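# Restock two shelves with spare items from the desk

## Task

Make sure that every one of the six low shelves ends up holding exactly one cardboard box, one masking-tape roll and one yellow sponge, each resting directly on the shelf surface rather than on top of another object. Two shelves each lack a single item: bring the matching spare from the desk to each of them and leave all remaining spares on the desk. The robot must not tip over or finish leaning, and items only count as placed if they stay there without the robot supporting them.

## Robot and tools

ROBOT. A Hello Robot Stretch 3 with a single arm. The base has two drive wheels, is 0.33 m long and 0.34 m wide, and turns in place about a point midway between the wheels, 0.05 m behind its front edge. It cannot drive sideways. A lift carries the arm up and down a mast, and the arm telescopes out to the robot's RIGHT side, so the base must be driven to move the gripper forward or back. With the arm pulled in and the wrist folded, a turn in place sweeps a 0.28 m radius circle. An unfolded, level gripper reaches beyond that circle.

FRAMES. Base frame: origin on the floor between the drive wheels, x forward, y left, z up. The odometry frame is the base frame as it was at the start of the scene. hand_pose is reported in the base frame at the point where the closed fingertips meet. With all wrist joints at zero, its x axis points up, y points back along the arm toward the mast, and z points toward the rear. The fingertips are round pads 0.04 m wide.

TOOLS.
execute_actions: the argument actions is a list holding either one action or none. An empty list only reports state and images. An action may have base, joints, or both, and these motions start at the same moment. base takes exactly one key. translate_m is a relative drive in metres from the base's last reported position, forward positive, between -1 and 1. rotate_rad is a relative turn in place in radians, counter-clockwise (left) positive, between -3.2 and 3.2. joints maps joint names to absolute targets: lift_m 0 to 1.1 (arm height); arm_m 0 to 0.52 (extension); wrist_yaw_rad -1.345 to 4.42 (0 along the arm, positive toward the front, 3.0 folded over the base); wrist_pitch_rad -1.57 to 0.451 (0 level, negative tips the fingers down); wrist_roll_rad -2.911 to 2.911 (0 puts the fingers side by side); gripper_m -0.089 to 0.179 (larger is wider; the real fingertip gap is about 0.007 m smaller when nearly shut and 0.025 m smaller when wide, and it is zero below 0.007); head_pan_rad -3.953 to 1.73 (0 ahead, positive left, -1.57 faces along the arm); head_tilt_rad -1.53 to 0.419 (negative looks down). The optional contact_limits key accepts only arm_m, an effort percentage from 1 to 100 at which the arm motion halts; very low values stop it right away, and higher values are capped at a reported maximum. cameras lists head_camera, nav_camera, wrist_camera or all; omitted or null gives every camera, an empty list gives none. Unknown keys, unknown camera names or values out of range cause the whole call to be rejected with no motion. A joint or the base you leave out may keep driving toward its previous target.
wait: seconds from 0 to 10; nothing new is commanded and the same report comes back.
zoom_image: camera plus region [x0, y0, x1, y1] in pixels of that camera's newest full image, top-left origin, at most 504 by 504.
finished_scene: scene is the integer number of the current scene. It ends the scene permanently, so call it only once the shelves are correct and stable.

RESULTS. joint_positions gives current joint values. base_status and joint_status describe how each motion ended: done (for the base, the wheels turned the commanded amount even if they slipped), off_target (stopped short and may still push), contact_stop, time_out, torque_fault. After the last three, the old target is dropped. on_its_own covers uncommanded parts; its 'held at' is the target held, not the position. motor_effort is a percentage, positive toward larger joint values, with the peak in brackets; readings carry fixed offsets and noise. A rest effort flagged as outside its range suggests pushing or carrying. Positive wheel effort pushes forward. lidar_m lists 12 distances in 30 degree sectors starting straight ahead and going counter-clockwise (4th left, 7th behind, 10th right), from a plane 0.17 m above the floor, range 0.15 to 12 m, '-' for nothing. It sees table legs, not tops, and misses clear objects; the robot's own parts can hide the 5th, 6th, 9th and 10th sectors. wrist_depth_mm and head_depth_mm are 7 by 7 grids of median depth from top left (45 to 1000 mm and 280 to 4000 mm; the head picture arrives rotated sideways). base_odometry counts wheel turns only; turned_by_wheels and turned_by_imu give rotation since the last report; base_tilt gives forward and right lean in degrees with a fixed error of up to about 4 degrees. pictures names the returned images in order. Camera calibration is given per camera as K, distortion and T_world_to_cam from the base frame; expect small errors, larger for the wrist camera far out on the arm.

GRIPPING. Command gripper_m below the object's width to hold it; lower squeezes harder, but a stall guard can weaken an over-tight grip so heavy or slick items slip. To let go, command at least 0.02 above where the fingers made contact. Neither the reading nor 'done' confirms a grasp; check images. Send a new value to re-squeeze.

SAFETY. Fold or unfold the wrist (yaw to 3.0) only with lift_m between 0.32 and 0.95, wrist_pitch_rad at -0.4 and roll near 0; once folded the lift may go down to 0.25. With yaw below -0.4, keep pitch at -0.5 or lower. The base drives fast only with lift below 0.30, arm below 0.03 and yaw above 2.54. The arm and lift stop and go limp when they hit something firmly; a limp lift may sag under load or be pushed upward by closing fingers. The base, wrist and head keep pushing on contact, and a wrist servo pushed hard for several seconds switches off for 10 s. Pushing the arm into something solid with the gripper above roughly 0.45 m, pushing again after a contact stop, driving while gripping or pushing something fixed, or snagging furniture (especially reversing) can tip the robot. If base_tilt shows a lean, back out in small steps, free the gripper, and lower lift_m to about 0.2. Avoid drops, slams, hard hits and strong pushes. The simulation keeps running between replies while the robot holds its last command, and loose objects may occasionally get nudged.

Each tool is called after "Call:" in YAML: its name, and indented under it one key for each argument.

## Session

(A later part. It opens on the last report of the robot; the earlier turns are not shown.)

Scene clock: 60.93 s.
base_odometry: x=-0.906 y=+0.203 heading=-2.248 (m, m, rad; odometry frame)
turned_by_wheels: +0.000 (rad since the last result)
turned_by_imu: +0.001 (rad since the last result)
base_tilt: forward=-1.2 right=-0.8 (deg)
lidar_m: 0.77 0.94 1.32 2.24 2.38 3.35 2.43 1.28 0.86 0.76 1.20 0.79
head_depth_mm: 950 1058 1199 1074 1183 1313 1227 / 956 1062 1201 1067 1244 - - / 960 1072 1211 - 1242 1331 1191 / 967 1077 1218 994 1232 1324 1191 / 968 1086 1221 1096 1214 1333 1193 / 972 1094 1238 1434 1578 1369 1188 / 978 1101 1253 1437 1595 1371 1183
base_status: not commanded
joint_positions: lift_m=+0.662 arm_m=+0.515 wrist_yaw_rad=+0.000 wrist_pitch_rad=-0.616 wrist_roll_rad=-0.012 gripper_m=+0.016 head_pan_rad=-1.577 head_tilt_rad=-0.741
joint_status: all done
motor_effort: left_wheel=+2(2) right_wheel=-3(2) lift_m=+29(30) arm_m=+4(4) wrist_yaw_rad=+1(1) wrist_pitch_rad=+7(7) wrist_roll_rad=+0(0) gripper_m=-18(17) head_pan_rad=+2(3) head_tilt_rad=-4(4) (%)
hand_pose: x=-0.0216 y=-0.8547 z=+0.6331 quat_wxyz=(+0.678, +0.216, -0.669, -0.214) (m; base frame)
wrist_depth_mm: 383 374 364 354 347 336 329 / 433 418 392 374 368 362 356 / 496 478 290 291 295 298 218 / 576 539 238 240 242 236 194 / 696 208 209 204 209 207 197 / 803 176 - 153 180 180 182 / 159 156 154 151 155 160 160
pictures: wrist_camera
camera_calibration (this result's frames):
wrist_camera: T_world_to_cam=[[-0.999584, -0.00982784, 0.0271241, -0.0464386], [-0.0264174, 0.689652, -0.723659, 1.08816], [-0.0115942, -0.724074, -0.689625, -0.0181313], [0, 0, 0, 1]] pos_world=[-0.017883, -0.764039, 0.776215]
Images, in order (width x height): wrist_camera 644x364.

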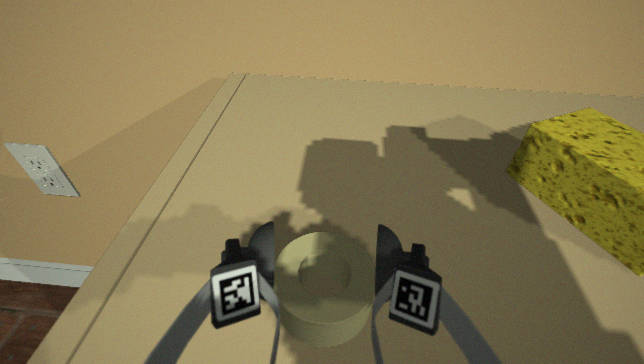

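Call:
execute_actions:
  actions:
    - {"joints":{"gripper_m":0.10}}
  cameras: []

Call:
execute_actions:
  actions:
    - {"joints":{"lift_m":0.71,"arm_m":0.47}}
  cameras: ["wrist_camera"]

Call:
execute_actions:
  actions:
    - {"base":{"rotate_rad":1.373},"joints":{"lift_m":0.86,"arm_m":0.18,"head_pan_rad":-1.0}}
  cameras: ["nav_camera"]

Scene clock: 64.37 s.
base_odometry: x=-0.906 y=+0.203 heading=-2.248 (m, m, rad; odometry frame)
turned_by_wheels: +0.000 (rad since the last result)
turned_by_imu: +0.001 (rad since the last result)
base_tilt: forward=-1.3 right=-0.8 (deg)
lidar_m: 0.77 0.94 1.32 2.24 2.38 3.35 2.43 1.28 0.86 0.76 1.20 0.79
head_depth_mm: 950 1051 1198 1075 1182 1316 1220 / 949 1056 1199 1069 1244 - - / 960 1072 1210 - 1241 1336 1196 / 964 1076 1221 1000 1241 1330 1187 / 972 1085 1225 1118 1207 1336 1192 / 975 1093 1233 1435 1589 1371 1184 / 979 1098 1244 1445 1582 1361 1190
base_status: not commanded
joint_positions: lift_m=+0.662 arm_m=+0.515 wrist_yaw_rad=+0.000 wrist_pitch_rad=-0.616 wrist_roll_rad=-0.012 gripper_m=+0.100 head_pan_rad=-1.577 head_tilt_rad=-0.741
joint_status: all done
motor_effort: left_wheel=+2(2) right_wheel=-2(2) lift_m=+29(30) arm_m=+5(4) wrist_yaw_rad=-1(1) wrist_pitch_rad=+7(7) wrist_roll_rad=+0(0) gripper_m=+0(97) head_pan_rad=+2(4) head_tilt_rad=-4(4) (%)
hand_pose: x=-0.0216 y=-0.8547 z=+0.6331 quat_wxyz=(+0.678, +0.216, -0.669, -0.214) (m; base frame)
wrist_depth_mm: 384 374 363 357 345 338 327 / 434 421 390 373 367 365 355 / 496 480 288 291 297 297 219 / 574 537 239 241 242 236 194 / 693 208 209 204 207 208 197 / 797 176 177 151 178 181 181 / 159 155 157 152 159 160 160
pictures: none
No camera images: the call's "cameras" was empty. Leave "cameras" out to get every camera's image.

Scene clock: 65.80 s.
base_odometry: x=-0.906 y=+0.203 heading=-2.248 (m, m, rad; odometry frame)
turned_by_wheels: +0.000 (rad since the last result)
turned_by_imu: +0.000 (rad since the last result)
base_tilt: forward=-1.2 right=-0.7 (deg)
lidar_m: 0.77 0.94 1.32 2.24 2.38 3.34 2.43 1.27 0.86 0.76 1.19 0.79
head_depth_mm: 945 1055 1196 1073 1188 1326 1238 / 954 1065 1197 1079 - - 1188 / 958 1071 1190 1001 1236 1325 1196 / 964 1077 1214 1014 1233 1317 1198 / 973 1071 1213 1117 1199 1330 1195 / 973 1088 1238 1434 1584 1371 1190 / 984 1094 1243 1433 1586 1364 1192
base_status: not commanded
joint_positions: lift_m=+0.710 arm_m=+0.470 wrist_yaw_rad=+0.000 wrist_pitch_rad=-0.616 wrist_roll_rad=-0.012 gripper_m=+0.100 head_pan_rad=-1.577 head_tilt_rad=-0.741
joint_status: all done
motor_effort: left_wheel=+2(2) right_wheel=-2(2) lift_m=+41(42) arm_m=-4(5) wrist_yaw_rad=+0(0) wrist_pitch_rad=+7(7) wrist_roll_rad=+0(0) gripper_m=+1(0) head_pan_rad=+3(4) head_tilt_rad=-5(5) (%)
hand_pose: x=-0.0216 y=-0.8105 z=+0.6807 quat_wxyz=(+0.678, +0.216, -0.669, -0.214) (m; base frame)
wrist_depth_mm: 431 416 409 395 387 377 370 / 484 470 450 439 429 419 406 / 554 538 408 377 383 387 391 / 648 622 312 313 315 277 253 / 782 720 270 257 269 263 253 / 871 847 229 219 233 234 235 / 782 202 203 203 204 205 208
pictures: wrist_camera
camera_calibration (this result's frames):
wrist_camera: T_world_to_cam=[[-0.999584, -0.00982643, 0.0271241, -0.0472957], [-0.0264164, 0.689652, -0.723659, 1.0922], [-0.0115952, -0.724074, -0.689625, 0.0466394], [0, 0, 0, 1]] pos_world=[-0.0178832, -0.719934, 0.823829]
Images, in order (width x height): wrist_camera 644x364.

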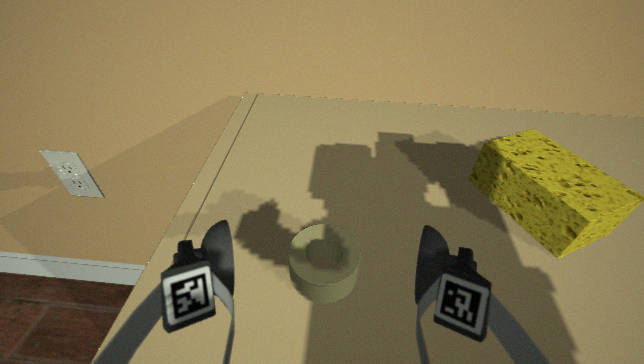

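Scene clock: 69.17 s.
base_odometry: x=-0.906 y=+0.203 heading=-0.875 (m, m, rad; odometry frame)
turned_by_wheels: +1.373 (rad since the last result)
turned_by_imu: +1.379 (rad since the last result)
base_tilt: forward=-1.2 right=-0.8 (deg)
lidar_m: 1.47 2.38 2.82 3.11 1.27 0.86 1.12 0.76 1.32 0.77 0.78 0.97
head_depth_mm: 1005 1121 1237 1322 1080 1170 1216 / 1052 1164 1296 1444 1134 1250 1203 / 1090 1218 1363 1565 1660 1386 1201 / 1145 1268 1265 1649 1639 1385 1196 / 1197 1343 1149 1692 1504 1383 1196 / 1253 1379 1144 911 1569 1344 1188 / 1318 1434 1124 880 1539 1375 1186
base_status: done
joint_positions: lift_m=+0.860 arm_m=+0.180 wrist_yaw_rad=+0.000 wrist_pitch_rad=-0.616 wrist_roll_rad=-0.012 gripper_m=+0.100 head_pan_rad=-1.007 head_tilt_rad=-0.741
joint_status: all done
motor_effort: left_wheel=-1(7) right_wheel=+2(11) lift_m=+41(40) arm_m=-5(6) wrist_yaw_rad=+0(0) wrist_pitch_rad=+7(7) wrist_roll_rad=+0(0) gripper_m=+0(1) head_pan_rad=+3(32) head_tilt_rad=-5(4) (%)
hand_pose: x=-0.0216 y=-0.5206 z=+0.8307 quat_wxyz=(+0.678, +0.216, -0.669, -0.214) (m; base frame)
wrist_depth_mm: 697 726 747 767 785 811 824 / 786 803 828 852 871 911 954 / 862 899 906 964 - - - / 990 - 795 781 - - - / - - 682 659 - - - / - - 677 693 - - - / 828 925 903 887 934 958 961
pictures: nav_camera (sideways: a quarter turn counterclockwise sets it upright)
camera_calibration (this result's frames):
nav_camera: T_world_to_cam=[[0.325895, -0.578525, 0.74773, -0.929091], [-0.864129, -0.503112, -0.0126349, 0.0745222], [0.383502, -0.642018, -0.663882, 0.818745], [0, 0, 0, 1]] pos_world=[0.0531928, 0.0256395, 1.2392]
Images, in order (width x height): nav_camera 672x504.

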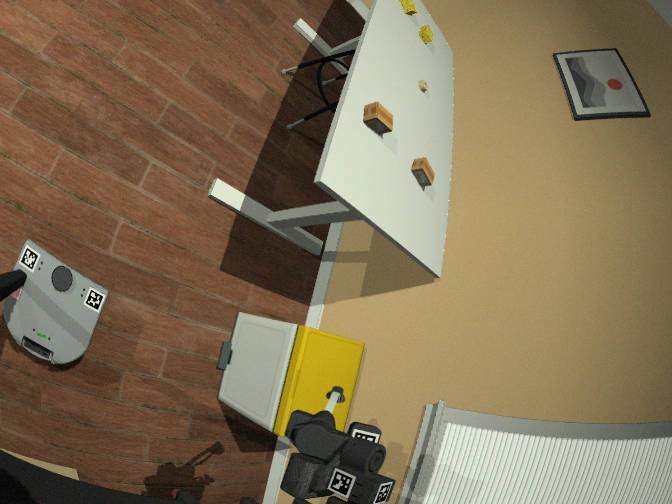

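Call:
execute_actions:
  actions:
    - {"base":{"translate_m":0.76},"joints":{"head_pan_rad":-0.9,"head_tilt_rad":-0.65}}
  cameras: ["head_camera"]

Scene clock: 78.77 s.
base_odometry: x=-0.419 y=-0.381 heading=-0.875 (m, m, rad; odometry frame)
turned_by_wheels: +0.000 (rad since the last result)
turned_by_imu: +0.003 (rad since the last result)
base_tilt: forward=-1.2 right=-0.8 (deg)
lidar_m: 1.85 1.51 2.12 3.22 2.84 1.88 1.50 1.11 0.93 0.68 0.71 0.76
head_depth_mm: 935 1009 1102 1018 803 657 558 / 983 1071 1180 1018 798 657 558 / 1034 1126 1227 1011 795 654 593 / 1088 1193 1293 1001 788 650 1192 / 1154 1265 1335 1003 785 649 1234 / 1226 1356 1365 992 781 698 1243 / 1302 1451 1346 990 781 1371 1233
base_status: done
joint_positions: lift_m=+0.860 arm_m=+0.180 wrist_yaw_rad=+0.000 wrist_pitch_rad=-0.616 wrist_roll_rad=-0.012 gripper_m=+0.100 head_pan_rad=-0.907 head_tilt_rad=-0.656
joint_status: all done
motor_effort: left_wheel=-2(3) right_wheel=+3(8) lift_m=+41(41) arm_m=-4(4) wrist_yaw_rad=+0(1) wrist_pitch_rad=+8(7) wrist_roll_rad=+0(0) gripper_m=+0(0) head_pan_rad=+3(12) head_tilt_rad=+2(11) (%)
hand_pose: x=-0.0216 y=-0.5206 z=+0.8307 quat_wxyz=(+0.678, +0.216, -0.669, -0.214) (m; base frame)
wrist_depth_mm: 620 631 642 669 677 703 723 / 557 561 571 581 618 782 816 / 441 442 380 456 459 892 932 / 363 366 368 371 377 409 811 / 310 312 325 319 323 321 676 / 270 271 275 277 277 281 599 / 239 241 242 244 245 246 248
pictures: head_camera (sideways: a quarter turn clockwise sets it upright)
camera_calibration (this result's frames):
head_camera: T_world_to_cam=[[-0.380895, 0.430297, -0.81839, 1.08265], [0.78087, 0.623684, -0.0355091, 0.0504648], [0.495137, -0.652582, -0.573564, 0.697927], [0, 0, 0, 1]] pos_world=[0.0273997, -0.0418805, 1.28813]
Images, in order (width x height): head_camera 896x504.

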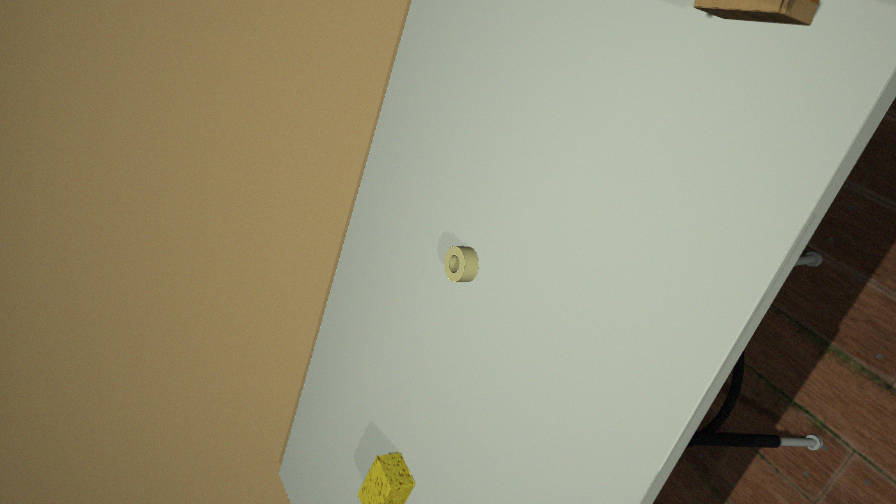

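Call:
execute_actions:
  actions:
    - {"base":{"rotate_rad":0.688},"joints":{"arm_m":0.33,"head_pan_rad":-1.57}}
  cameras: []

Call:
execute_actions:
  actions:
    - {"joints":{"arm_m":0.43,"lift_m":0.772}}
  cameras: ["wrist_camera"]

Scene clock: 82.67 s.
base_odometry: x=-0.419 y=-0.381 heading=-0.187 (m, m, rad; odometry frame)
turned_by_wheels: +0.688 (rad since the last result)
turned_by_imu: +0.691 (rad since the last result)
base_tilt: forward=-1.2 right=-0.8 (deg)
lidar_m: 1.74 2.35 3.22 2.34 1.59 1.50 0.93 0.68 0.71 0.71 0.77 1.51
head_depth_mm: 951 1028 1118 1066 - - 548 / 995 1081 1172 - 769 656 569 / 1051 1153 1253 - 793 655 592 / 1111 1220 1317 1046 789 650 1223 / 1188 1308 1362 994 784 666 1240 / 1268 1402 1355 991 782 1131 1234 / 1358 1522 1342 987 781 1406 1235
base_status: done
joint_positions: lift_m=+0.860 arm_m=+0.330 wrist_yaw_rad=+0.000 wrist_pitch_rad=-0.616 wrist_roll_rad=-0.012 gripper_m=+0.100 head_pan_rad=-1.563 head_tilt_rad=-0.655
joint_status: all done
motor_effort: left_wheel=-1(7) right_wheel=+3(12) lift_m=+41(41) arm_m=+4(7) wrist_yaw_rad=-1(1) wrist_pitch_rad=+7(7) wrist_roll_rad=+0(0) gripper_m=+0(1) head_pan_rad=-3(34) head_tilt_rad=+2(3) (%)
hand_pose: x=-0.0215 y=-0.6697 z=+0.8307 quat_wxyz=(+0.678, +0.216, -0.669, -0.214) (m; base frame)
wrist_depth_mm: - 750 782 694 597 516 458 / 512 559 569 576 587 551 488 / 440 441 450 451 455 468 466 / 364 366 368 358 377 378 379 / 309 310 323 318 321 319 324 / 270 272 274 274 276 279 279 / 240 239 241 243 243 246 248
pictures: none
No camera images: the call's "cameras" was empty. Leave "cameras" out to get every camera's image.

Scene clock: 84.63 s.
base_odometry: x=-0.419 y=-0.381 heading=-0.187 (m, m, rad; odometry frame)
turned_by_wheels: +0.000 (rad since the last result)
turned_by_imu: +0.001 (rad since the last result)
base_tilt: forward=-1.2 right=-0.8 (deg)
lidar_m: 1.74 2.35 3.22 2.34 1.59 1.49 0.93 0.68 0.71 0.71 0.76 1.51
head_depth_mm: 952 1028 1118 1017 801 673 - / 995 1083 1191 1053 - 643 563 / 1049 1155 1253 - 792 651 594 / 1106 1226 1316 1063 788 651 1222 / 1187 1308 1370 999 787 666 1234 / 1260 1402 1367 996 784 1129 1241 / 1348 1515 1349 990 779 1400 1230
base_status: not commanded
joint_positions: lift_m=+0.772 arm_m=+0.430 wrist_yaw_rad=+0.000 wrist_pitch_rad=-0.616 wrist_roll_rad=-0.012 gripper_m=+0.100 head_pan_rad=-1.563 head_tilt_rad=-0.655
joint_status: all done
motor_effort: left_wheel=-1(1) right_wheel=+3(3) lift_m=+29(36) arm_m=+4(5) wrist_yaw_rad=+0(2) wrist_pitch_rad=+8(7) wrist_roll_rad=+0(0) gripper_m=+0(0) head_pan_rad=-2(2) head_tilt_rad=+2(2) (%)
hand_pose: x=-0.0215 y=-0.7697 z=+0.7431 quat_wxyz=(+0.678, +0.216, -0.669, -0.214) (m; base frame)
wrist_depth_mm: 482 490 501 513 493 449 396 / 342 362 368 372 377 381 387 / 286 287 289 294 296 297 302 / 236 237 239 212 243 246 248 / 201 203 210 199 207 210 209 / 176 177 178 179 180 181 182 / 156 156 157 158 159 159 161
pictures: wrist_camera
camera_calibration (this result's frames):
wrist_camera: T_world_to_cam=[[-0.99958, -0.0101842, 0.0271249, -0.0487924], [-0.0266643, 0.689617, -0.723683, 1.10915], [-0.0113356, -0.724103, -0.689599, 0.119243], [0, 0, 0, 1]] pos_world=[-0.0178456, -0.679038, 0.886224]
Images, in order (width x height): wrist_camera 644x364.

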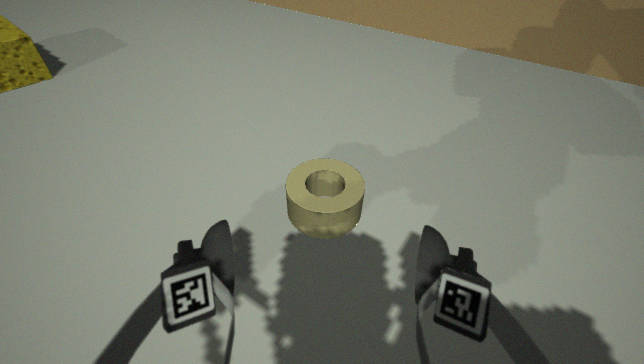

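Call:
execute_actions:
  actions:
    - {"joints":{"arm_m":0.489,"lift_m":0.770}}
  cameras: ["wrist_camera"]

Call:
execute_actions:
  actions:
    - {"joints":{"gripper_m":0.012}}
  cameras: ["wrist_camera"]

Call:
execute_actions:
  actions:
    - {"joints":{"lift_m":0.80}}
  cameras: ["wrist_camera"]

Scene clock: 87.33 s.
base_odometry: x=-0.419 y=-0.381 heading=-0.187 (m, m, rad; odometry frame)
turned_by_wheels: +0.000 (rad since the last result)
turned_by_imu: +0.001 (rad since the last result)
base_tilt: forward=-1.2 right=-0.7 (deg)
lidar_m: 1.74 2.34 3.23 2.34 1.59 1.49 0.93 0.68 0.71 0.71 0.77 1.51
head_depth_mm: 946 1027 1116 1020 799 692 - / 1000 1083 1189 1050 - 646 562 / 1052 1153 1250 920 795 653 594 / 1109 1229 1315 970 788 652 1220 / 1183 1307 1366 1002 785 667 1242 / 1262 1407 1368 993 786 1130 1228 / 1353 1512 1348 984 780 1411 1230
base_status: not commanded
joint_positions: lift_m=+0.770 arm_m=+0.489 wrist_yaw_rad=+0.000 wrist_pitch_rad=-0.616 wrist_roll_rad=-0.012 gripper_m=+0.100 head_pan_rad=-1.563 head_tilt_rad=-0.655
joint_status: all done
motor_effort: left_wheel=-1(1) right_wheel=+3(3) lift_m=+30(26) arm_m=+4(1) wrist_yaw_rad=-1(1) wrist_pitch_rad=+7(7) wrist_roll_rad=+0(0) gripper_m=+0(0) head_pan_rad=-3(4) head_tilt_rad=+2(2) (%)
hand_pose: x=-0.0215 y=-0.8287 z=+0.7411 quat_wxyz=(+0.678, +0.216, -0.669, -0.214) (m; base frame)
wrist_depth_mm: 475 485 495 504 463 407 359 / 354 358 361 367 372 374 370 / 280 283 285 289 292 295 299 / 232 234 236 238 241 241 244 / 198 199 206 173 205 206 207 / 173 174 175 149 177 179 180 / 153 154 155 152 157 157 158
pictures: wrist_camera
camera_calibration (this result's frames):
wrist_camera: T_world_to_cam=[[-0.99958, -0.010184, 0.0271249, -0.0493386], [-0.0266641, 0.689617, -0.723683, 1.14838], [-0.0113358, -0.724103, -0.689599, 0.0751444], [0, 0, 0, 1]] pos_world=[-0.0178457, -0.73803, 0.884218]
Images, in order (width x height): wrist_camera 644x364.

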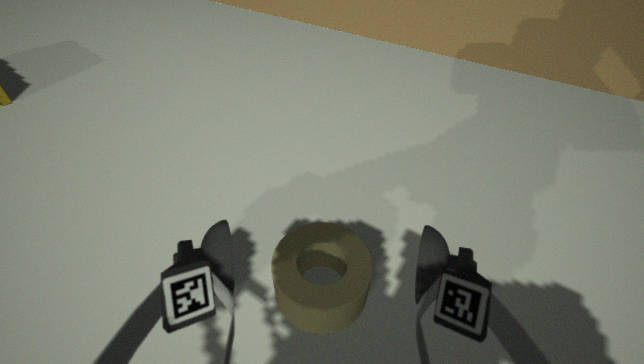

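Scene clock: 88.70 s.
base_odometry: x=-0.419 y=-0.381 heading=-0.187 (m, m, rad; odometry frame)
turned_by_wheels: +0.000 (rad since the last result)
turned_by_imu: +0.000 (rad since the last result)
base_tilt: forward=-1.2 right=-0.8 (deg)
lidar_m: 1.74 2.35 3.21 2.34 1.59 1.49 0.93 0.68 0.71 0.71 0.76 1.52
head_depth_mm: 951 1026 1118 1022 798 693 - / 990 1087 1190 1057 - 645 562 / 1057 1153 1249 920 790 653 594 / 1114 1224 1315 964 792 649 1220 / 1187 1312 1360 1000 786 665 1237 / 1259 1403 1363 994 783 1127 1233 / 1345 1514 1337 985 780 1419 1234
base_status: not commanded
joint_positions: lift_m=+0.770 arm_m=+0.489 wrist_yaw_rad=+0.000 wrist_pitch_rad=-0.611 wrist_roll_rad=-0.012 gripper_m=+0.013 head_pan_rad=-1.563 head_tilt_rad=-0.655
joint_status: all done
motor_effort: left_wheel=-2(2) right_wheel=+3(2) lift_m=+30(30) arm_m=+4(4) wrist_yaw_rad=-1(1) wrist_pitch_rad=+5(7) wrist_roll_rad=+0(0) gripper_m=-19(100) head_pan_rad=-3(4) head_tilt_rad=+3(2) (%)
hand_pose: x=-0.0216 y=-0.8295 z=+0.7421 quat_wxyz=(+0.679, +0.214, -0.670, -0.212) (m; base frame)
wrist_depth_mm: 485 496 503 512 462 405 356 / 357 364 369 373 377 380 373 / 284 286 289 290 295 298 301 / 234 236 239 240 242 245 247 / 199 201 208 198 206 207 209 / 174 175 180 150 - 180 181 / 154 155 152 153 154 159 159
pictures: wrist_camera
camera_calibration (this result's frames):
wrist_camera: T_world_to_cam=[[-0.99958, -0.0100257, 0.0271775, -0.0492862], [-0.026652, 0.685869, -0.727237, 1.14924], [-0.0113491, -0.727656, -0.685848, 0.0694763], [0, 0, 0, 1]] pos_world=[-0.0178475, -0.738166, 0.884759]
Images, in order (width x height): wrist_camera 644x364.

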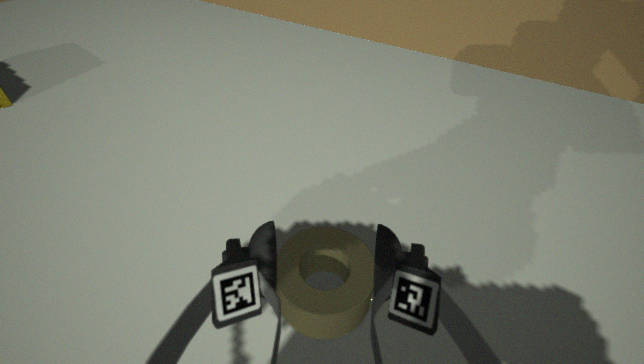

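Scene clock: 89.77 s.
base_odometry: x=-0.419 y=-0.381 heading=-0.187 (m, m, rad; odometry frame)
turned_by_wheels: +0.000 (rad since the last result)
turned_by_imu: +0.000 (rad since the last result)
base_tilt: forward=-1.3 right=-0.8 (deg)
lidar_m: 1.74 2.35 3.21 2.34 1.59 1.49 0.93 0.68 0.71 0.71 0.76 1.52
head_depth_mm: 950 1028 1118 1023 828 - - / 1002 1082 1189 1060 - 656 566 / 1054 1155 1235 937 793 652 595 / 1115 1232 1315 928 790 650 1215 / 1187 1309 1368 1000 787 666 1244 / 1262 1407 1367 993 782 1129 1238 / 1348 1517 1345 985 780 1411 1244
base_status: not commanded
joint_positions: lift_m=+0.800 arm_m=+0.489 wrist_yaw_rad=+0.000 wrist_pitch_rad=-0.615 wrist_roll_rad=-0.012 gripper_m=+0.013 head_pan_rad=-1.563 head_tilt_rad=-0.655
joint_status: all done
motor_effort: left_wheel=-2(2) right_wheel=+3(3) lift_m=+41(35) arm_m=+4(4) wrist_yaw_rad=-1(1) wrist_pitch_rad=+6(6) wrist_roll_rad=+0(0) gripper_m=-19(18) head_pan_rad=-3(4) head_tilt_rad=+2(3) (%)
hand_pose: x=-0.0216 y=-0.8289 z=+0.7710 quat_wxyz=(+0.678, +0.216, -0.670, -0.213) (m; base frame)
wrist_depth_mm: 569 575 584 546 466 404 356 / 419 424 431 440 442 425 382 / 334 337 340 344 346 351 352 / 275 277 281 282 284 286 288 / 236 236 245 233 243 244 246 / 205 206 213 149 - 212 212 / 182 182 180 177 182 187 188
pictures: wrist_camera
camera_calibration (this result's frames):
wrist_camera: T_world_to_cam=[[-0.99958, -0.0101287, 0.0271387, -0.0501196], [-0.0266515, 0.688625, -0.724628, 1.17007], [-0.0113488, -0.725047, -0.688606, 0.0940219], [0, 0, 0, 1]] pos_world=[-0.0178476, -0.738074, 0.913967]
Images, in order (width x height): wrist_camera 644x364.

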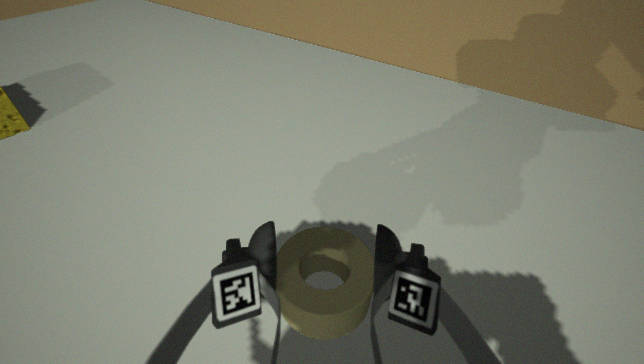

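Call:
execute_actions:
  actions:
    - {"base":{"rotate_rad":-1.54},"joints":{"lift_m":0.865,"arm_m":0.2,"head_pan_rad":-3.0,"head_tilt_rad":-0.6}}

Scene clock: 100.30 s.
base_odometry: x=-0.419 y=-0.381 heading=-1.727 (m, m, rad; odometry frame)
turned_by_wheels: -1.540 (rad since the last result)
turned_by_imu: -1.544 (rad since the last result)
base_tilt: forward=-1.3 right=-0.8 (deg)
lidar_m: 0.71 0.77 1.52 1.74 2.34 3.23 2.34 1.59 1.88 0.93 0.68 1.12
head_depth_mm: 3311 3431 3373 2458 1906 - - / 3001 3190 3100 2465 1887 - - / 2695 2839 2932 2384 1888 1617 - / 2389 2617 2480 2430 1850 1510 1273 / 2176 2341 2576 2421 1851 1513 1271 / 2000 2178 2201 2146 1840 1499 1269 / 1856 1991 2068 2002 1847 1502 1269
base_status: done
joint_positions: lift_m=+0.865 arm_m=+0.200 wrist_yaw_rad=+0.000 wrist_pitch_rad=-0.616 wrist_roll_rad=-0.012 gripper_m=+0.013 head_pan_rad=-2.993 head_tilt_rad=-0.606
joint_status: all done
motor_effort: left_wheel=+2(8) right_wheel=-1(8) lift_m=+41(41) arm_m=-4(3) wrist_yaw_rad=+0(0) wrist_pitch_rad=+7(7) wrist_roll_rad=+0(0) gripper_m=-18(18) head_pan_rad=-3(38) head_tilt_rad=+3(11) (%)
hand_pose: x=-0.0216 y=-0.5407 z=+0.8359 quat_wxyz=(+0.678, +0.216, -0.669, -0.213) (m; base frame)
wrist_depth_mm: 696 837 - - - - - / 728 901 - - - - - / 771 893 935 - - - - / 826 900 812 - - - - / 874 - 818 934 - - - / 915 - - 150 - - - / 918 949 930 912 941 961 954
pictures: head_camera (sideways: a quarter turn clockwise sets it upright), nav_camera (sideways: a quarter turn counterclockwise sets it upright), wrist_camera
camera_calibration (this result's frames):
head_camera: T_world_to_cam=[[0.521323, 0.113387, -0.845793, 1.11287], [0.156317, -0.987052, -0.035975, 0.0548835], [-0.838921, -0.113457, -0.532297, 0.652375], [0, 0, 0, 1]] pos_world=[-0.0414554, 0.00200375, 1.29049]
nav_camera: T_world_to_cam=[[-0.555397, -0.0489621, 0.830143, -1.03115], [-0.113654, 0.993367, -0.0174495, 0.0762149], [-0.823782, -0.10404, -0.557278, 0.68743], [0, 0, 0, 1]] pos_world=[0.00225976, -0.0546762, 1.24042]
wrist_camera: T_world_to_cam=[[-0.999581, -0.0101194, 0.0271286, -0.0489523], [-0.0266315, 0.689027, -0.724246, 1.01852], [-0.0113635, -0.724665, -0.689008, 0.348212], [0, 0, 0, 1]] pos_world=[-0.0178501, -0.449947, 0.978908]
Images, in order (width x height): head_camera 896x504, nav_camera 672x504, wrist_camera 644x364.

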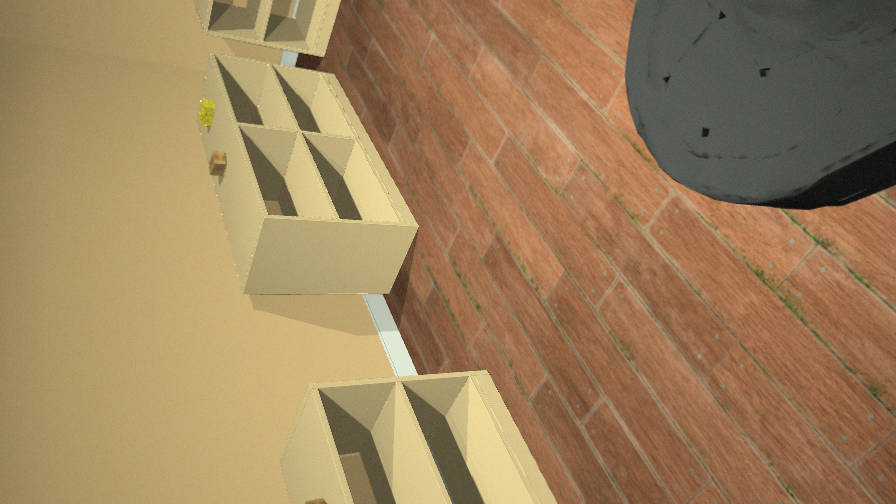

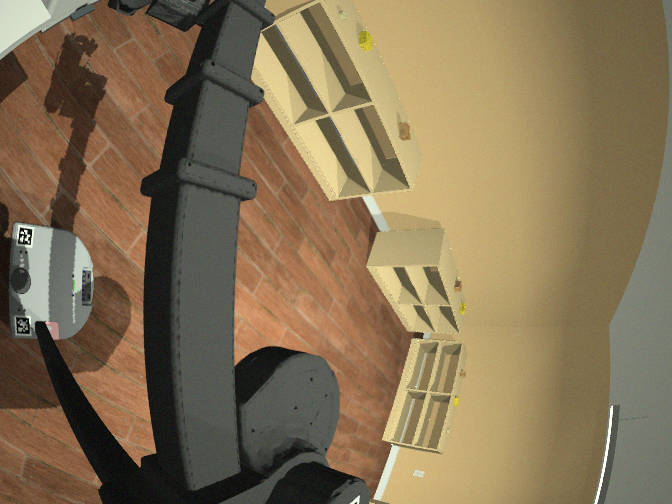

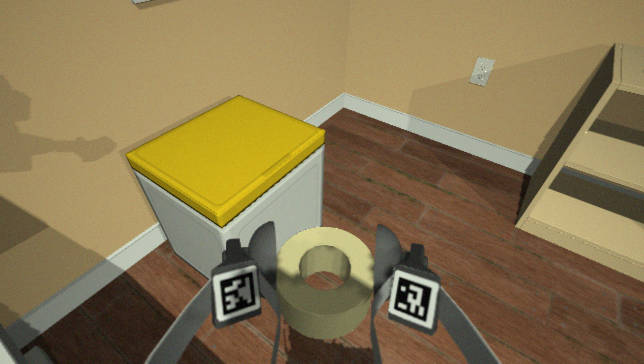

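Call:
execute_actions:
  actions: []

Scene clock: 102.70 s.
base_odometry: x=-0.419 y=-0.381 heading=-1.727 (m, m, rad; odometry frame)
turned_by_wheels: +0.000 (rad since the last result)
turned_by_imu: +0.001 (rad since the last result)
base_tilt: forward=-1.2 right=-0.8 (deg)
lidar_m: 0.71 0.77 1.51 1.74 2.35 3.23 2.34 1.59 1.88 0.92 0.68 1.11
head_depth_mm: 3287 3522 3360 2474 1893 - - / 2942 3267 3133 2452 1902 - - / 2672 2856 2866 2452 1869 1604 - / 2377 2537 2505 2427 1859 1509 1283 / 2190 2357 2629 2439 1853 1519 1269 / 2005 2169 2188 2135 1847 1506 1267 / 1853 1982 2047 2022 1835 1501 1273
base_status: done
joint_positions: lift_m=+0.865 arm_m=+0.200 wrist_yaw_rad=+0.000 wrist_pitch_rad=-0.616 wrist_roll_rad=-0.012 gripper_m=+0.013 head_pan_rad=-2.993 head_tilt_rad=-0.606
joint_status: all done
motor_effort: left_wheel=+2(8) right_wheel=-2(8) lift_m=+41(41) arm_m=-4(3) wrist_yaw_rad=-2(0) wrist_pitch_rad=+7(7) wrist_roll_rad=+0(0) gripper_m=-19(18) head_pan_rad=-2(38) head_tilt_rad=+2(11) (%)
hand_pose: x=-0.0216 y=-0.5407 z=+0.8359 quat_wxyz=(+0.678, +0.216, -0.669, -0.213) (m; base frame)
wrist_depth_mm: 697 827 - - - - - / 735 886 - - - - - / 765 892 946 - - - - / 817 905 804 - - - - / 871 - 811 933 - - - / 911 - - 150 - - - / 928 959 926 898 940 987 960
pictures: head_camera (sideways: a quarter turn clockwise sets it upright), nav_camera (sideways: a quarter turn counterclockwise sets it upright), wrist_camera
camera_calibration (this result's frames):
head_camera: T_world_to_cam=[[0.521323, 0.113387, -0.845793, 1.11287], [0.156317, -0.987052, -0.035975, 0.0548835], [-0.838921, -0.113457, -0.532297, 0.652375], [0, 0, 0, 1]] pos_world=[-0.0414554, 0.00200374, 1.29049]
nav_camera: T_world_to_cam=[[-0.555397, -0.0489623, 0.830143, -1.03115], [-0.113654, 0.993367, -0.0174495, 0.0762149], [-0.823782, -0.10404, -0.557278, 0.68743], [0, 0, 0, 1]] pos_world=[0.00225977, -0.0546762, 1.24042]
wrist_camera: T_world_to_cam=[[-0.999581, -0.0101194, 0.0271288, -0.0489524], [-0.0266317, 0.689027, -0.724246, 1.01852], [-0.0113635, -0.724665, -0.689008, 0.348211], [0, 0, 0, 1]] pos_world=[-0.0178501, -0.449947, 0.978908]
Images, in order (width x height): head_camera 896x504, nav_camera 672x504, wrist_camera 644x364.

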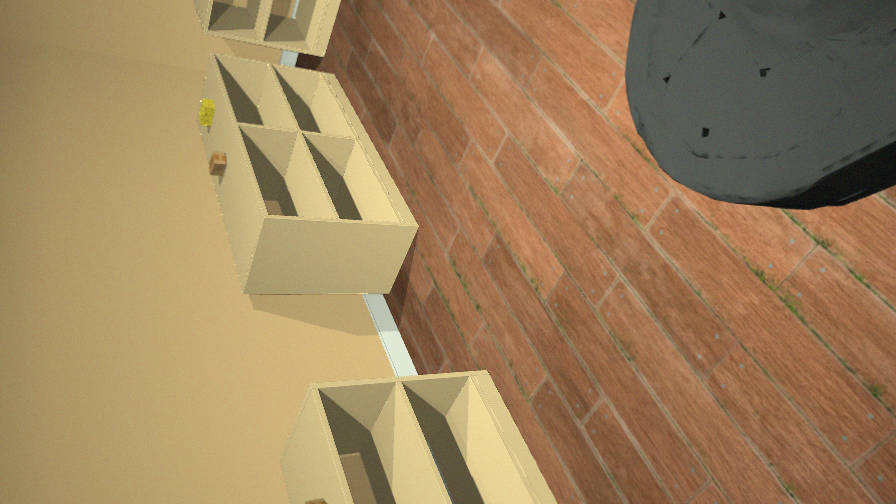

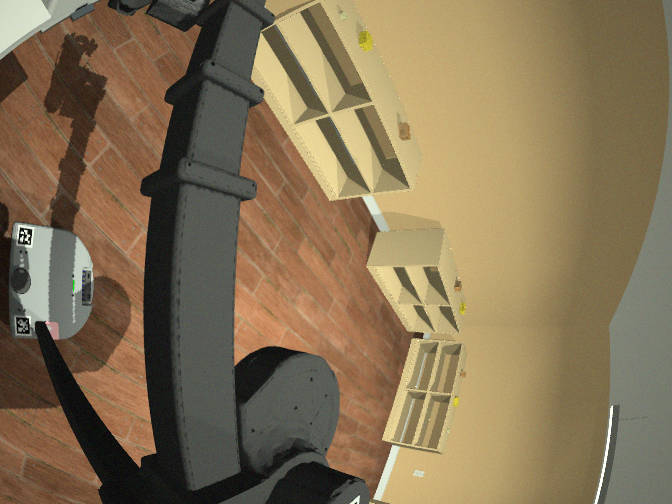

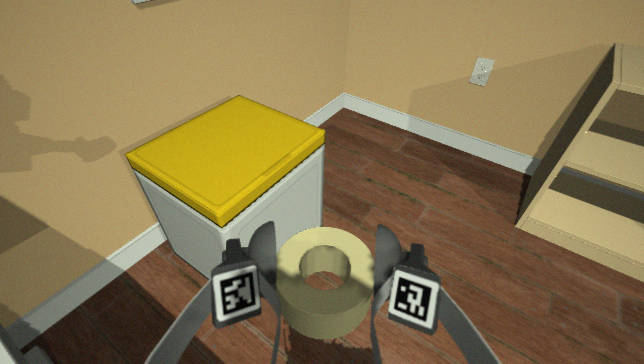

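Call:
execute_actions:
  actions:
    - {"base":{"translate_m":-1.0},"joints":{"lift_m":0.79}}
  cameras: ["nav_camera"]

Call:
execute_actions:
  actions:
    - {"base":{"translate_m":-0.77},"joints":{"head_pan_rad":-2.8,"head_tilt_rad":-0.7}}

Scene clock: 115.47 s.
base_odometry: x=-0.263 y=+0.607 heading=-1.727 (m, m, rad; odometry frame)
turned_by_wheels: +0.000 (rad since the last result)
turned_by_imu: +0.003 (rad since the last result)
base_tilt: forward=-1.2 right=-0.8 (deg)
lidar_m: 1.71 2.09 2.03 2.14 2.85 2.41 1.35 1.00 0.99 1.29 1.54 1.50
head_depth_mm: 2479 2680 2457 2457 1903 1552 - / 2120 2417 2187 2276 1871 1578 - / 1899 2103 2008 2061 1876 1528 - / 1687 1869 1873 1709 1759 1522 1284 / 1544 1684 1754 1698 1801 1519 1279 / 1419 1525 1674 1814 1855 1506 1271 / 1302 1408 1514 1651 1744 1508 1263
base_status: done
joint_positions: lift_m=+0.790 arm_m=+0.200 wrist_yaw_rad=+0.000 wrist_pitch_rad=-0.616 wrist_roll_rad=-0.012 gripper_m=+0.013 head_pan_rad=-2.993 head_tilt_rad=-0.606
joint_status: all done
motor_effort: left_wheel=+3(5) right_wheel=-3(8) lift_m=+30(38) arm_m=-4(4) wrist_yaw_rad=+0(1) wrist_pitch_rad=+7(7) wrist_roll_rad=+0(0) gripper_m=-18(18) head_pan_rad=-3(3) head_tilt_rad=+2(3) (%)
hand_pose: x=-0.0216 y=-0.5406 z=+0.7612 quat_wxyz=(+0.678, +0.216, -0.669, -0.213) (m; base frame)
wrist_depth_mm: - - - 922 874 805 705 / - - - - 675 679 697 / - - - - - 587 548 / - - - - 837 834 819 / - - - - - 738 719 / 971 985 - 150 - 906 657 / 872 873 853 842 866 861 824
pictures: nav_camera (sideways: a quarter turn counterclockwise sets it upright)
camera_calibration (this result's frames):
nav_camera: T_world_to_cam=[[-0.55534, -0.0489537, 0.830181, -1.0312], [-0.113655, 0.993367, -0.0174519, 0.0762181], [-0.82382, -0.104046, -0.55722, 0.687355], [0, 0, 0, 1]] pos_world=[0.00225555, -0.0546768, 1.24042]
Images, in order (width x height): nav_camera 672x504.

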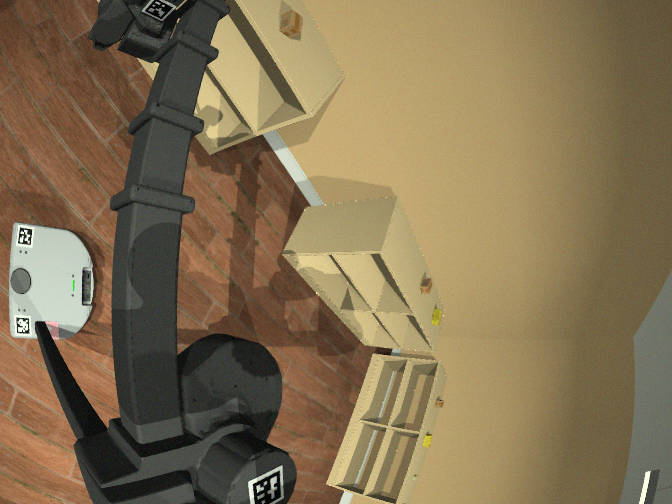

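Scene clock: 124.60 s.
base_odometry: x=-0.143 y=+1.368 heading=-1.727 (m, m, rad; odometry frame)
turned_by_wheels: +0.000 (rad since the last result)
turned_by_imu: +0.002 (rad since the last result)
base_tilt: forward=-1.2 right=-0.8 (deg)
lidar_m: 2.27 2.52 2.47 2.62 2.02 1.63 1.08 0.60 0.91 0.62 1.06 2.14
head_depth_mm: 1240 1410 1515 1225 1424 1503 - / 1135 1285 1430 1148 1308 1418 - / 1051 1180 1337 1137 1167 1342 1227 / 977 1086 1219 1142 966 1098 1207 / 911 1002 1124 1123 968 1148 1215 / 855 937 1037 1127 1235 1380 1239 / 806 876 962 1073 1210 1349 1260
base_status: done
joint_positions: lift_m=+0.790 arm_m=+0.200 wrist_yaw_rad=+0.000 wrist_pitch_rad=-0.616 wrist_roll_rad=-0.012 gripper_m=+0.013 head_pan_rad=-2.807 head_tilt_rad=-0.691
joint_status: all done
motor_effort: left_wheel=+3(4) right_wheel=-2(7) lift_m=+30(30) arm_m=-4(4) wrist_yaw_rad=+0(0) wrist_pitch_rad=+7(7) wrist_roll_rad=+0(0) gripper_m=-18(19) head_pan_rad=+3(19) head_tilt_rad=-5(15) (%)
hand_pose: x=-0.0216 y=-0.5406 z=+0.7612 quat_wxyz=(+0.678, +0.216, -0.669, -0.213) (m; base frame)
wrist_depth_mm: 814 865 746 612 513 443 387 / 660 652 658 635 560 478 418 / 964 519 510 525 557 520 444 / - 748 429 430 535 572 486 / - 872 686 357 704 633 525 / 972 967 640 149 - 709 579 / 870 882 817 528 857 771 631
pictures: head_camera (sideways: a quarter turn clockwise sets it upright), nav_camera (sideways: a quarter turn counterclockwise sets it upright), wrist_camera
camera_calibration (this result's frames):
head_camera: T_world_to_cam=[[0.557707, 0.230835, -0.797295, 1.04942], [0.338928, -0.940157, -0.0351173, 0.0526489], [-0.757688, -0.25064, -0.602568, 0.743301], [0, 0, 0, 1]] pos_world=[-0.0399226, -0.00644373, 1.28644]
nav_camera: T_world_to_cam=[[-0.601757, -0.173351, 0.77964, -0.965024], [-0.29401, 0.955693, -0.0144333, 0.0733866], [-0.742594, -0.237908, -0.626062, 0.776419], [0, 0, 0, 1]] pos_world=[0.0174306, -0.0527068, 1.23952]
wrist_camera: T_world_to_cam=[[-0.999581, -0.0101306, 0.0271242, -0.0469279], [-0.0266311, 0.68934, -0.723948, 0.964313], [-0.0113638, -0.724367, -0.689321, 0.297196], [0, 0, 0, 1]] pos_world=[-0.0178502, -0.449936, 0.904249]
Images, in order (width x height): head_camera 896x504, nav_camera 672x504, wrist_camera 644x364.

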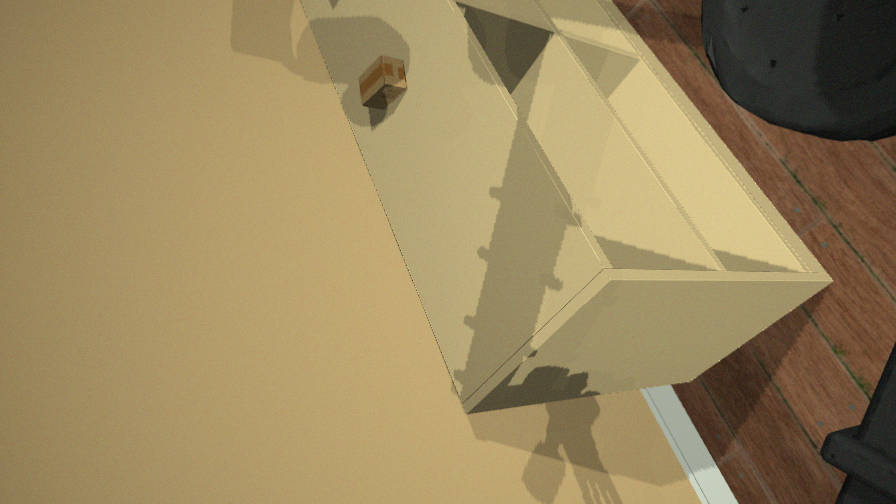

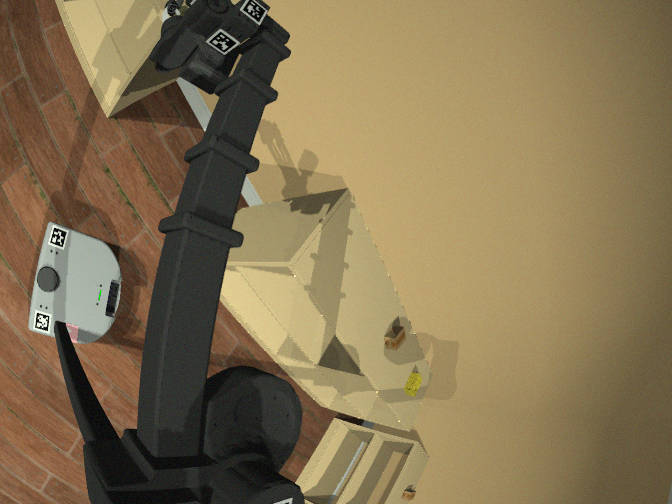

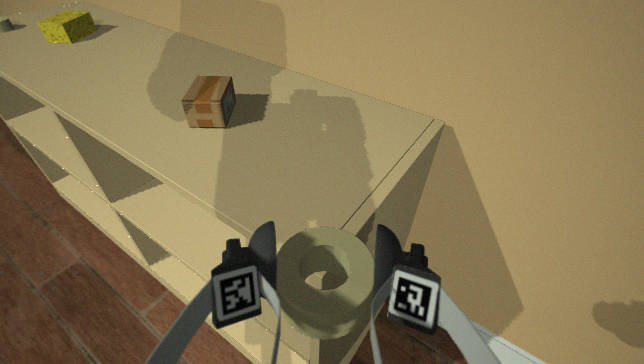

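Call:
execute_actions:
  actions:
    - {"base":{"rotate_rad":-1.23},"joints":{"arm_m":0.48,"lift_m":0.705,"head_pan_rad":-1.57,"head_tilt_rad":-0.75}}

Scene clock: 130.53 s.
base_odometry: x=-0.143 y=+1.368 heading=-2.957 (m, m, rad; odometry frame)
turned_by_wheels: -1.230 (rad since the last result)
turned_by_imu: -1.232 (rad since the last result)
base_tilt: forward=-1.2 right=-0.7 (deg)
lidar_m: 1.06 1.61 2.16 2.51 2.45 2.47 2.26 1.76 1.07 0.60 0.91 0.62
head_depth_mm: 1232 1437 1401 1203 1541 1425 1235 / 1131 1305 1395 1150 1310 - 1176 / 1054 1187 1340 - 1172 1324 1200 / 973 1089 1230 1000 938 1236 1190 / 909 1009 1138 1061 1003 1268 1197 / 855 942 1050 1124 1316 1383 1187 / 807 885 983 1101 1255 1345 1186
base_status: done
joint_positions: lift_m=+0.705 arm_m=+0.480 wrist_yaw_rad=+0.000 wrist_pitch_rad=-0.616 wrist_roll_rad=-0.012 gripper_m=+0.013 head_pan_rad=-1.577 head_tilt_rad=-0.741
joint_status: all done
motor_effort: left_wheel=+2(8) right_wheel=-2(7) lift_m=+30(34) arm_m=+4(11) wrist_yaw_rad=-1(0) wrist_pitch_rad=+7(7) wrist_roll_rad=+0(0) gripper_m=-18(18) head_pan_rad=+3(37) head_tilt_rad=-5(11) (%)
hand_pose: x=-0.0216 y=-0.8197 z=+0.6761 quat_wxyz=(+0.678, +0.216, -0.669, -0.214) (m; base frame)
wrist_depth_mm: 258 288 334 400 497 628 681 / 278 313 366 442 481 462 402 / 300 341 389 370 375 379 382 / 319 300 301 305 307 310 312 / 254 255 264 251 262 263 266 / 225 223 230 150 - 228 230 / 199 198 195 190 196 202 203
pictures: head_camera (sideways: a quarter turn clockwise sets it upright), nav_camera (sideways: a quarter turn counterclockwise sets it upright), wrist_camera
camera_calibration (this result's frames):
head_camera: T_world_to_cam=[[-0.0310183, 0.641411, -0.766571, 1.01296], [0.999379, 0.00709279, -0.0345039, 0.0478194], [-0.0166941, -0.767165, -0.641232, 0.789078], [0, 0, 0, 1]] pos_world=[-0.00319637, -0.044711, 1.28414]
nav_camera: T_world_to_cam=[[-0.0378738, -0.662827, 0.747814, -0.926981], [-0.999003, 0.0428227, -0.0126395, 0.0753509], [-0.0236456, -0.747547, -0.663788, 0.821106], [0, 0, 0, 1]] pos_world=[0.059583, -0.00383925, 1.2392]
wrist_camera: T_world_to_cam=[[-0.999583, -0.00994247, 0.0271192, -0.0473285], [-0.0264958, 0.689472, -0.723828, 1.09517], [-0.0115013, -0.724245, -0.689447, 0.0366059], [0, 0, 0, 1]] pos_world=[-0.0178704, -0.729048, 0.819236]
Images, in order (width x height): head_camera 896x504, nav_camera 672x504, wrist_camera 644x364.

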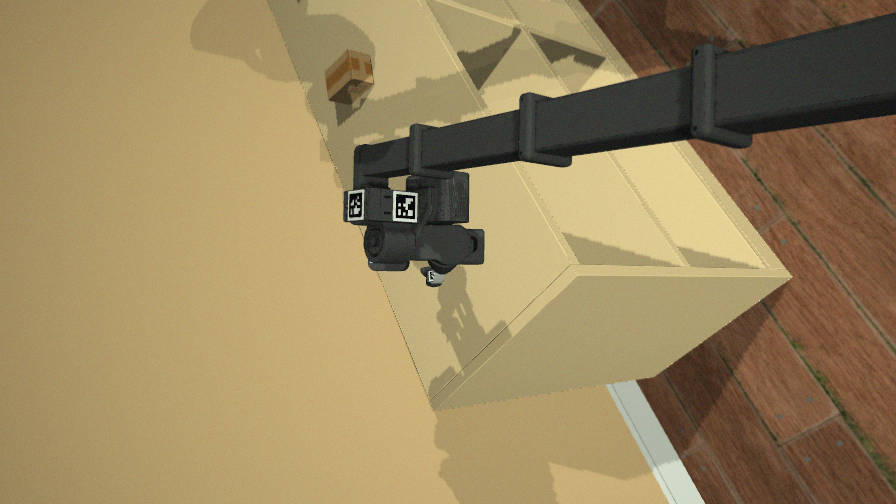

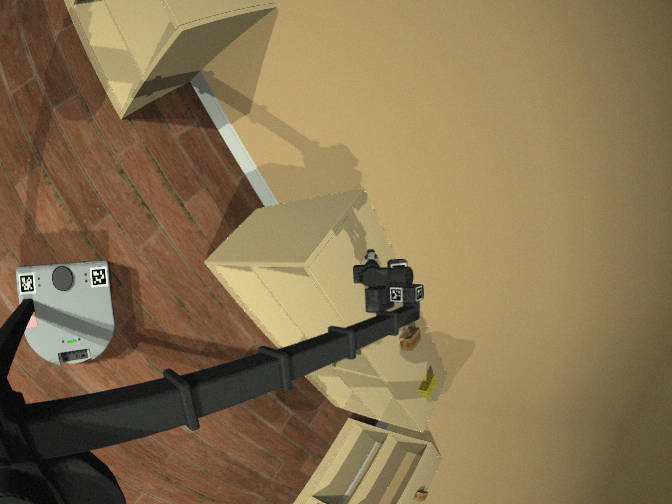

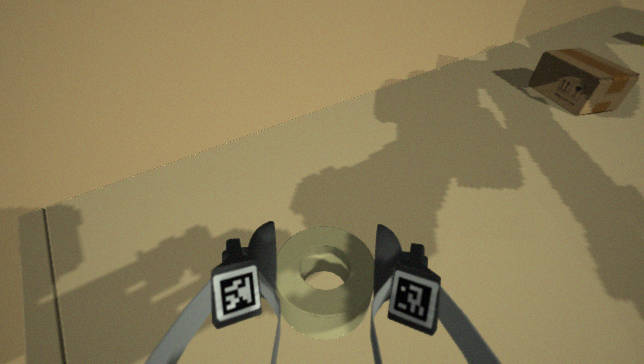

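Good spot. Lower.

Call:
execute_actions:
  actions:
    - {"joints":{"lift_m":0.662}}
  cameras: ["wrist_camera"]

Scene clock: 133.00 s.
base_odometry: x=-0.143 y=+1.368 heading=-2.957 (m, m, rad; odometry frame)
turned_by_wheels: +0.000 (rad since the last result)
turned_by_imu: +0.001 (rad since the last result)
base_tilt: forward=-1.2 right=-0.7 (deg)
lidar_m: 1.06 1.61 2.17 2.50 2.44 2.47 2.25 1.76 1.07 0.60 0.91 0.62
head_depth_mm: 1234 1442 1392 1201 1515 1394 1214 / 1130 1300 1382 1143 1324 - - / 1051 1187 1319 - 1174 1327 1201 / 973 1088 1228 1058 945 1234 1200 / 909 1013 1139 1056 1009 1268 1195 / 854 942 1053 1131 1324 1358 1181 / 805 885 984 1101 1250 1338 1180
base_status: not commanded
joint_positions: lift_m=+0.662 arm_m=+0.480 wrist_yaw_rad=+0.000 wrist_pitch_rad=-0.616 wrist_roll_rad=-0.012 gripper_m=+0.013 head_pan_rad=-1.577 head_tilt_rad=-0.741
joint_status: all done
motor_effort: left_wheel=+3(3) right_wheel=-2(2) lift_m=+30(28) arm_m=+4(4) wrist_yaw_rad=-1(0) wrist_pitch_rad=+6(7) wrist_roll_rad=+0(0) gripper_m=-18(18) head_pan_rad=+1(3) head_tilt_rad=-4(4) (%)
hand_pose: x=-0.0216 y=-0.8197 z=+0.6331 quat_wxyz=(+0.678, +0.216, -0.669, -0.214) (m; base frame)
wrist_depth_mm: 259 289 335 400 485 531 394 / 278 314 367 392 376 381 367 / 297 313 290 292 294 298 302 / 235 237 239 241 243 245 247 / 201 202 209 198 207 209 210 / 175 176 181 150 - 181 182 / 155 156 154 154 155 160 161
pictures: wrist_camera
camera_calibration (this result's frames):
wrist_camera: T_world_to_cam=[[-0.999583, -0.00994267, 0.0271193, -0.0461624], [-0.0264959, 0.689476, -0.723824, 1.06404], [-0.0115013, -0.724241, -0.689451, 0.00696301], [0, 0, 0, 1]] pos_world=[-0.0178704, -0.729048, 0.776233]
Images, in order (width x height): wrist_camera 644x364.

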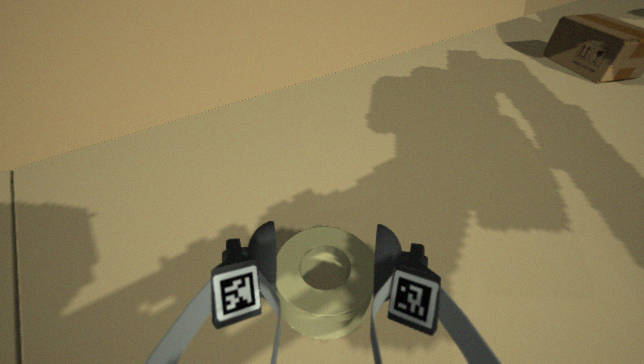

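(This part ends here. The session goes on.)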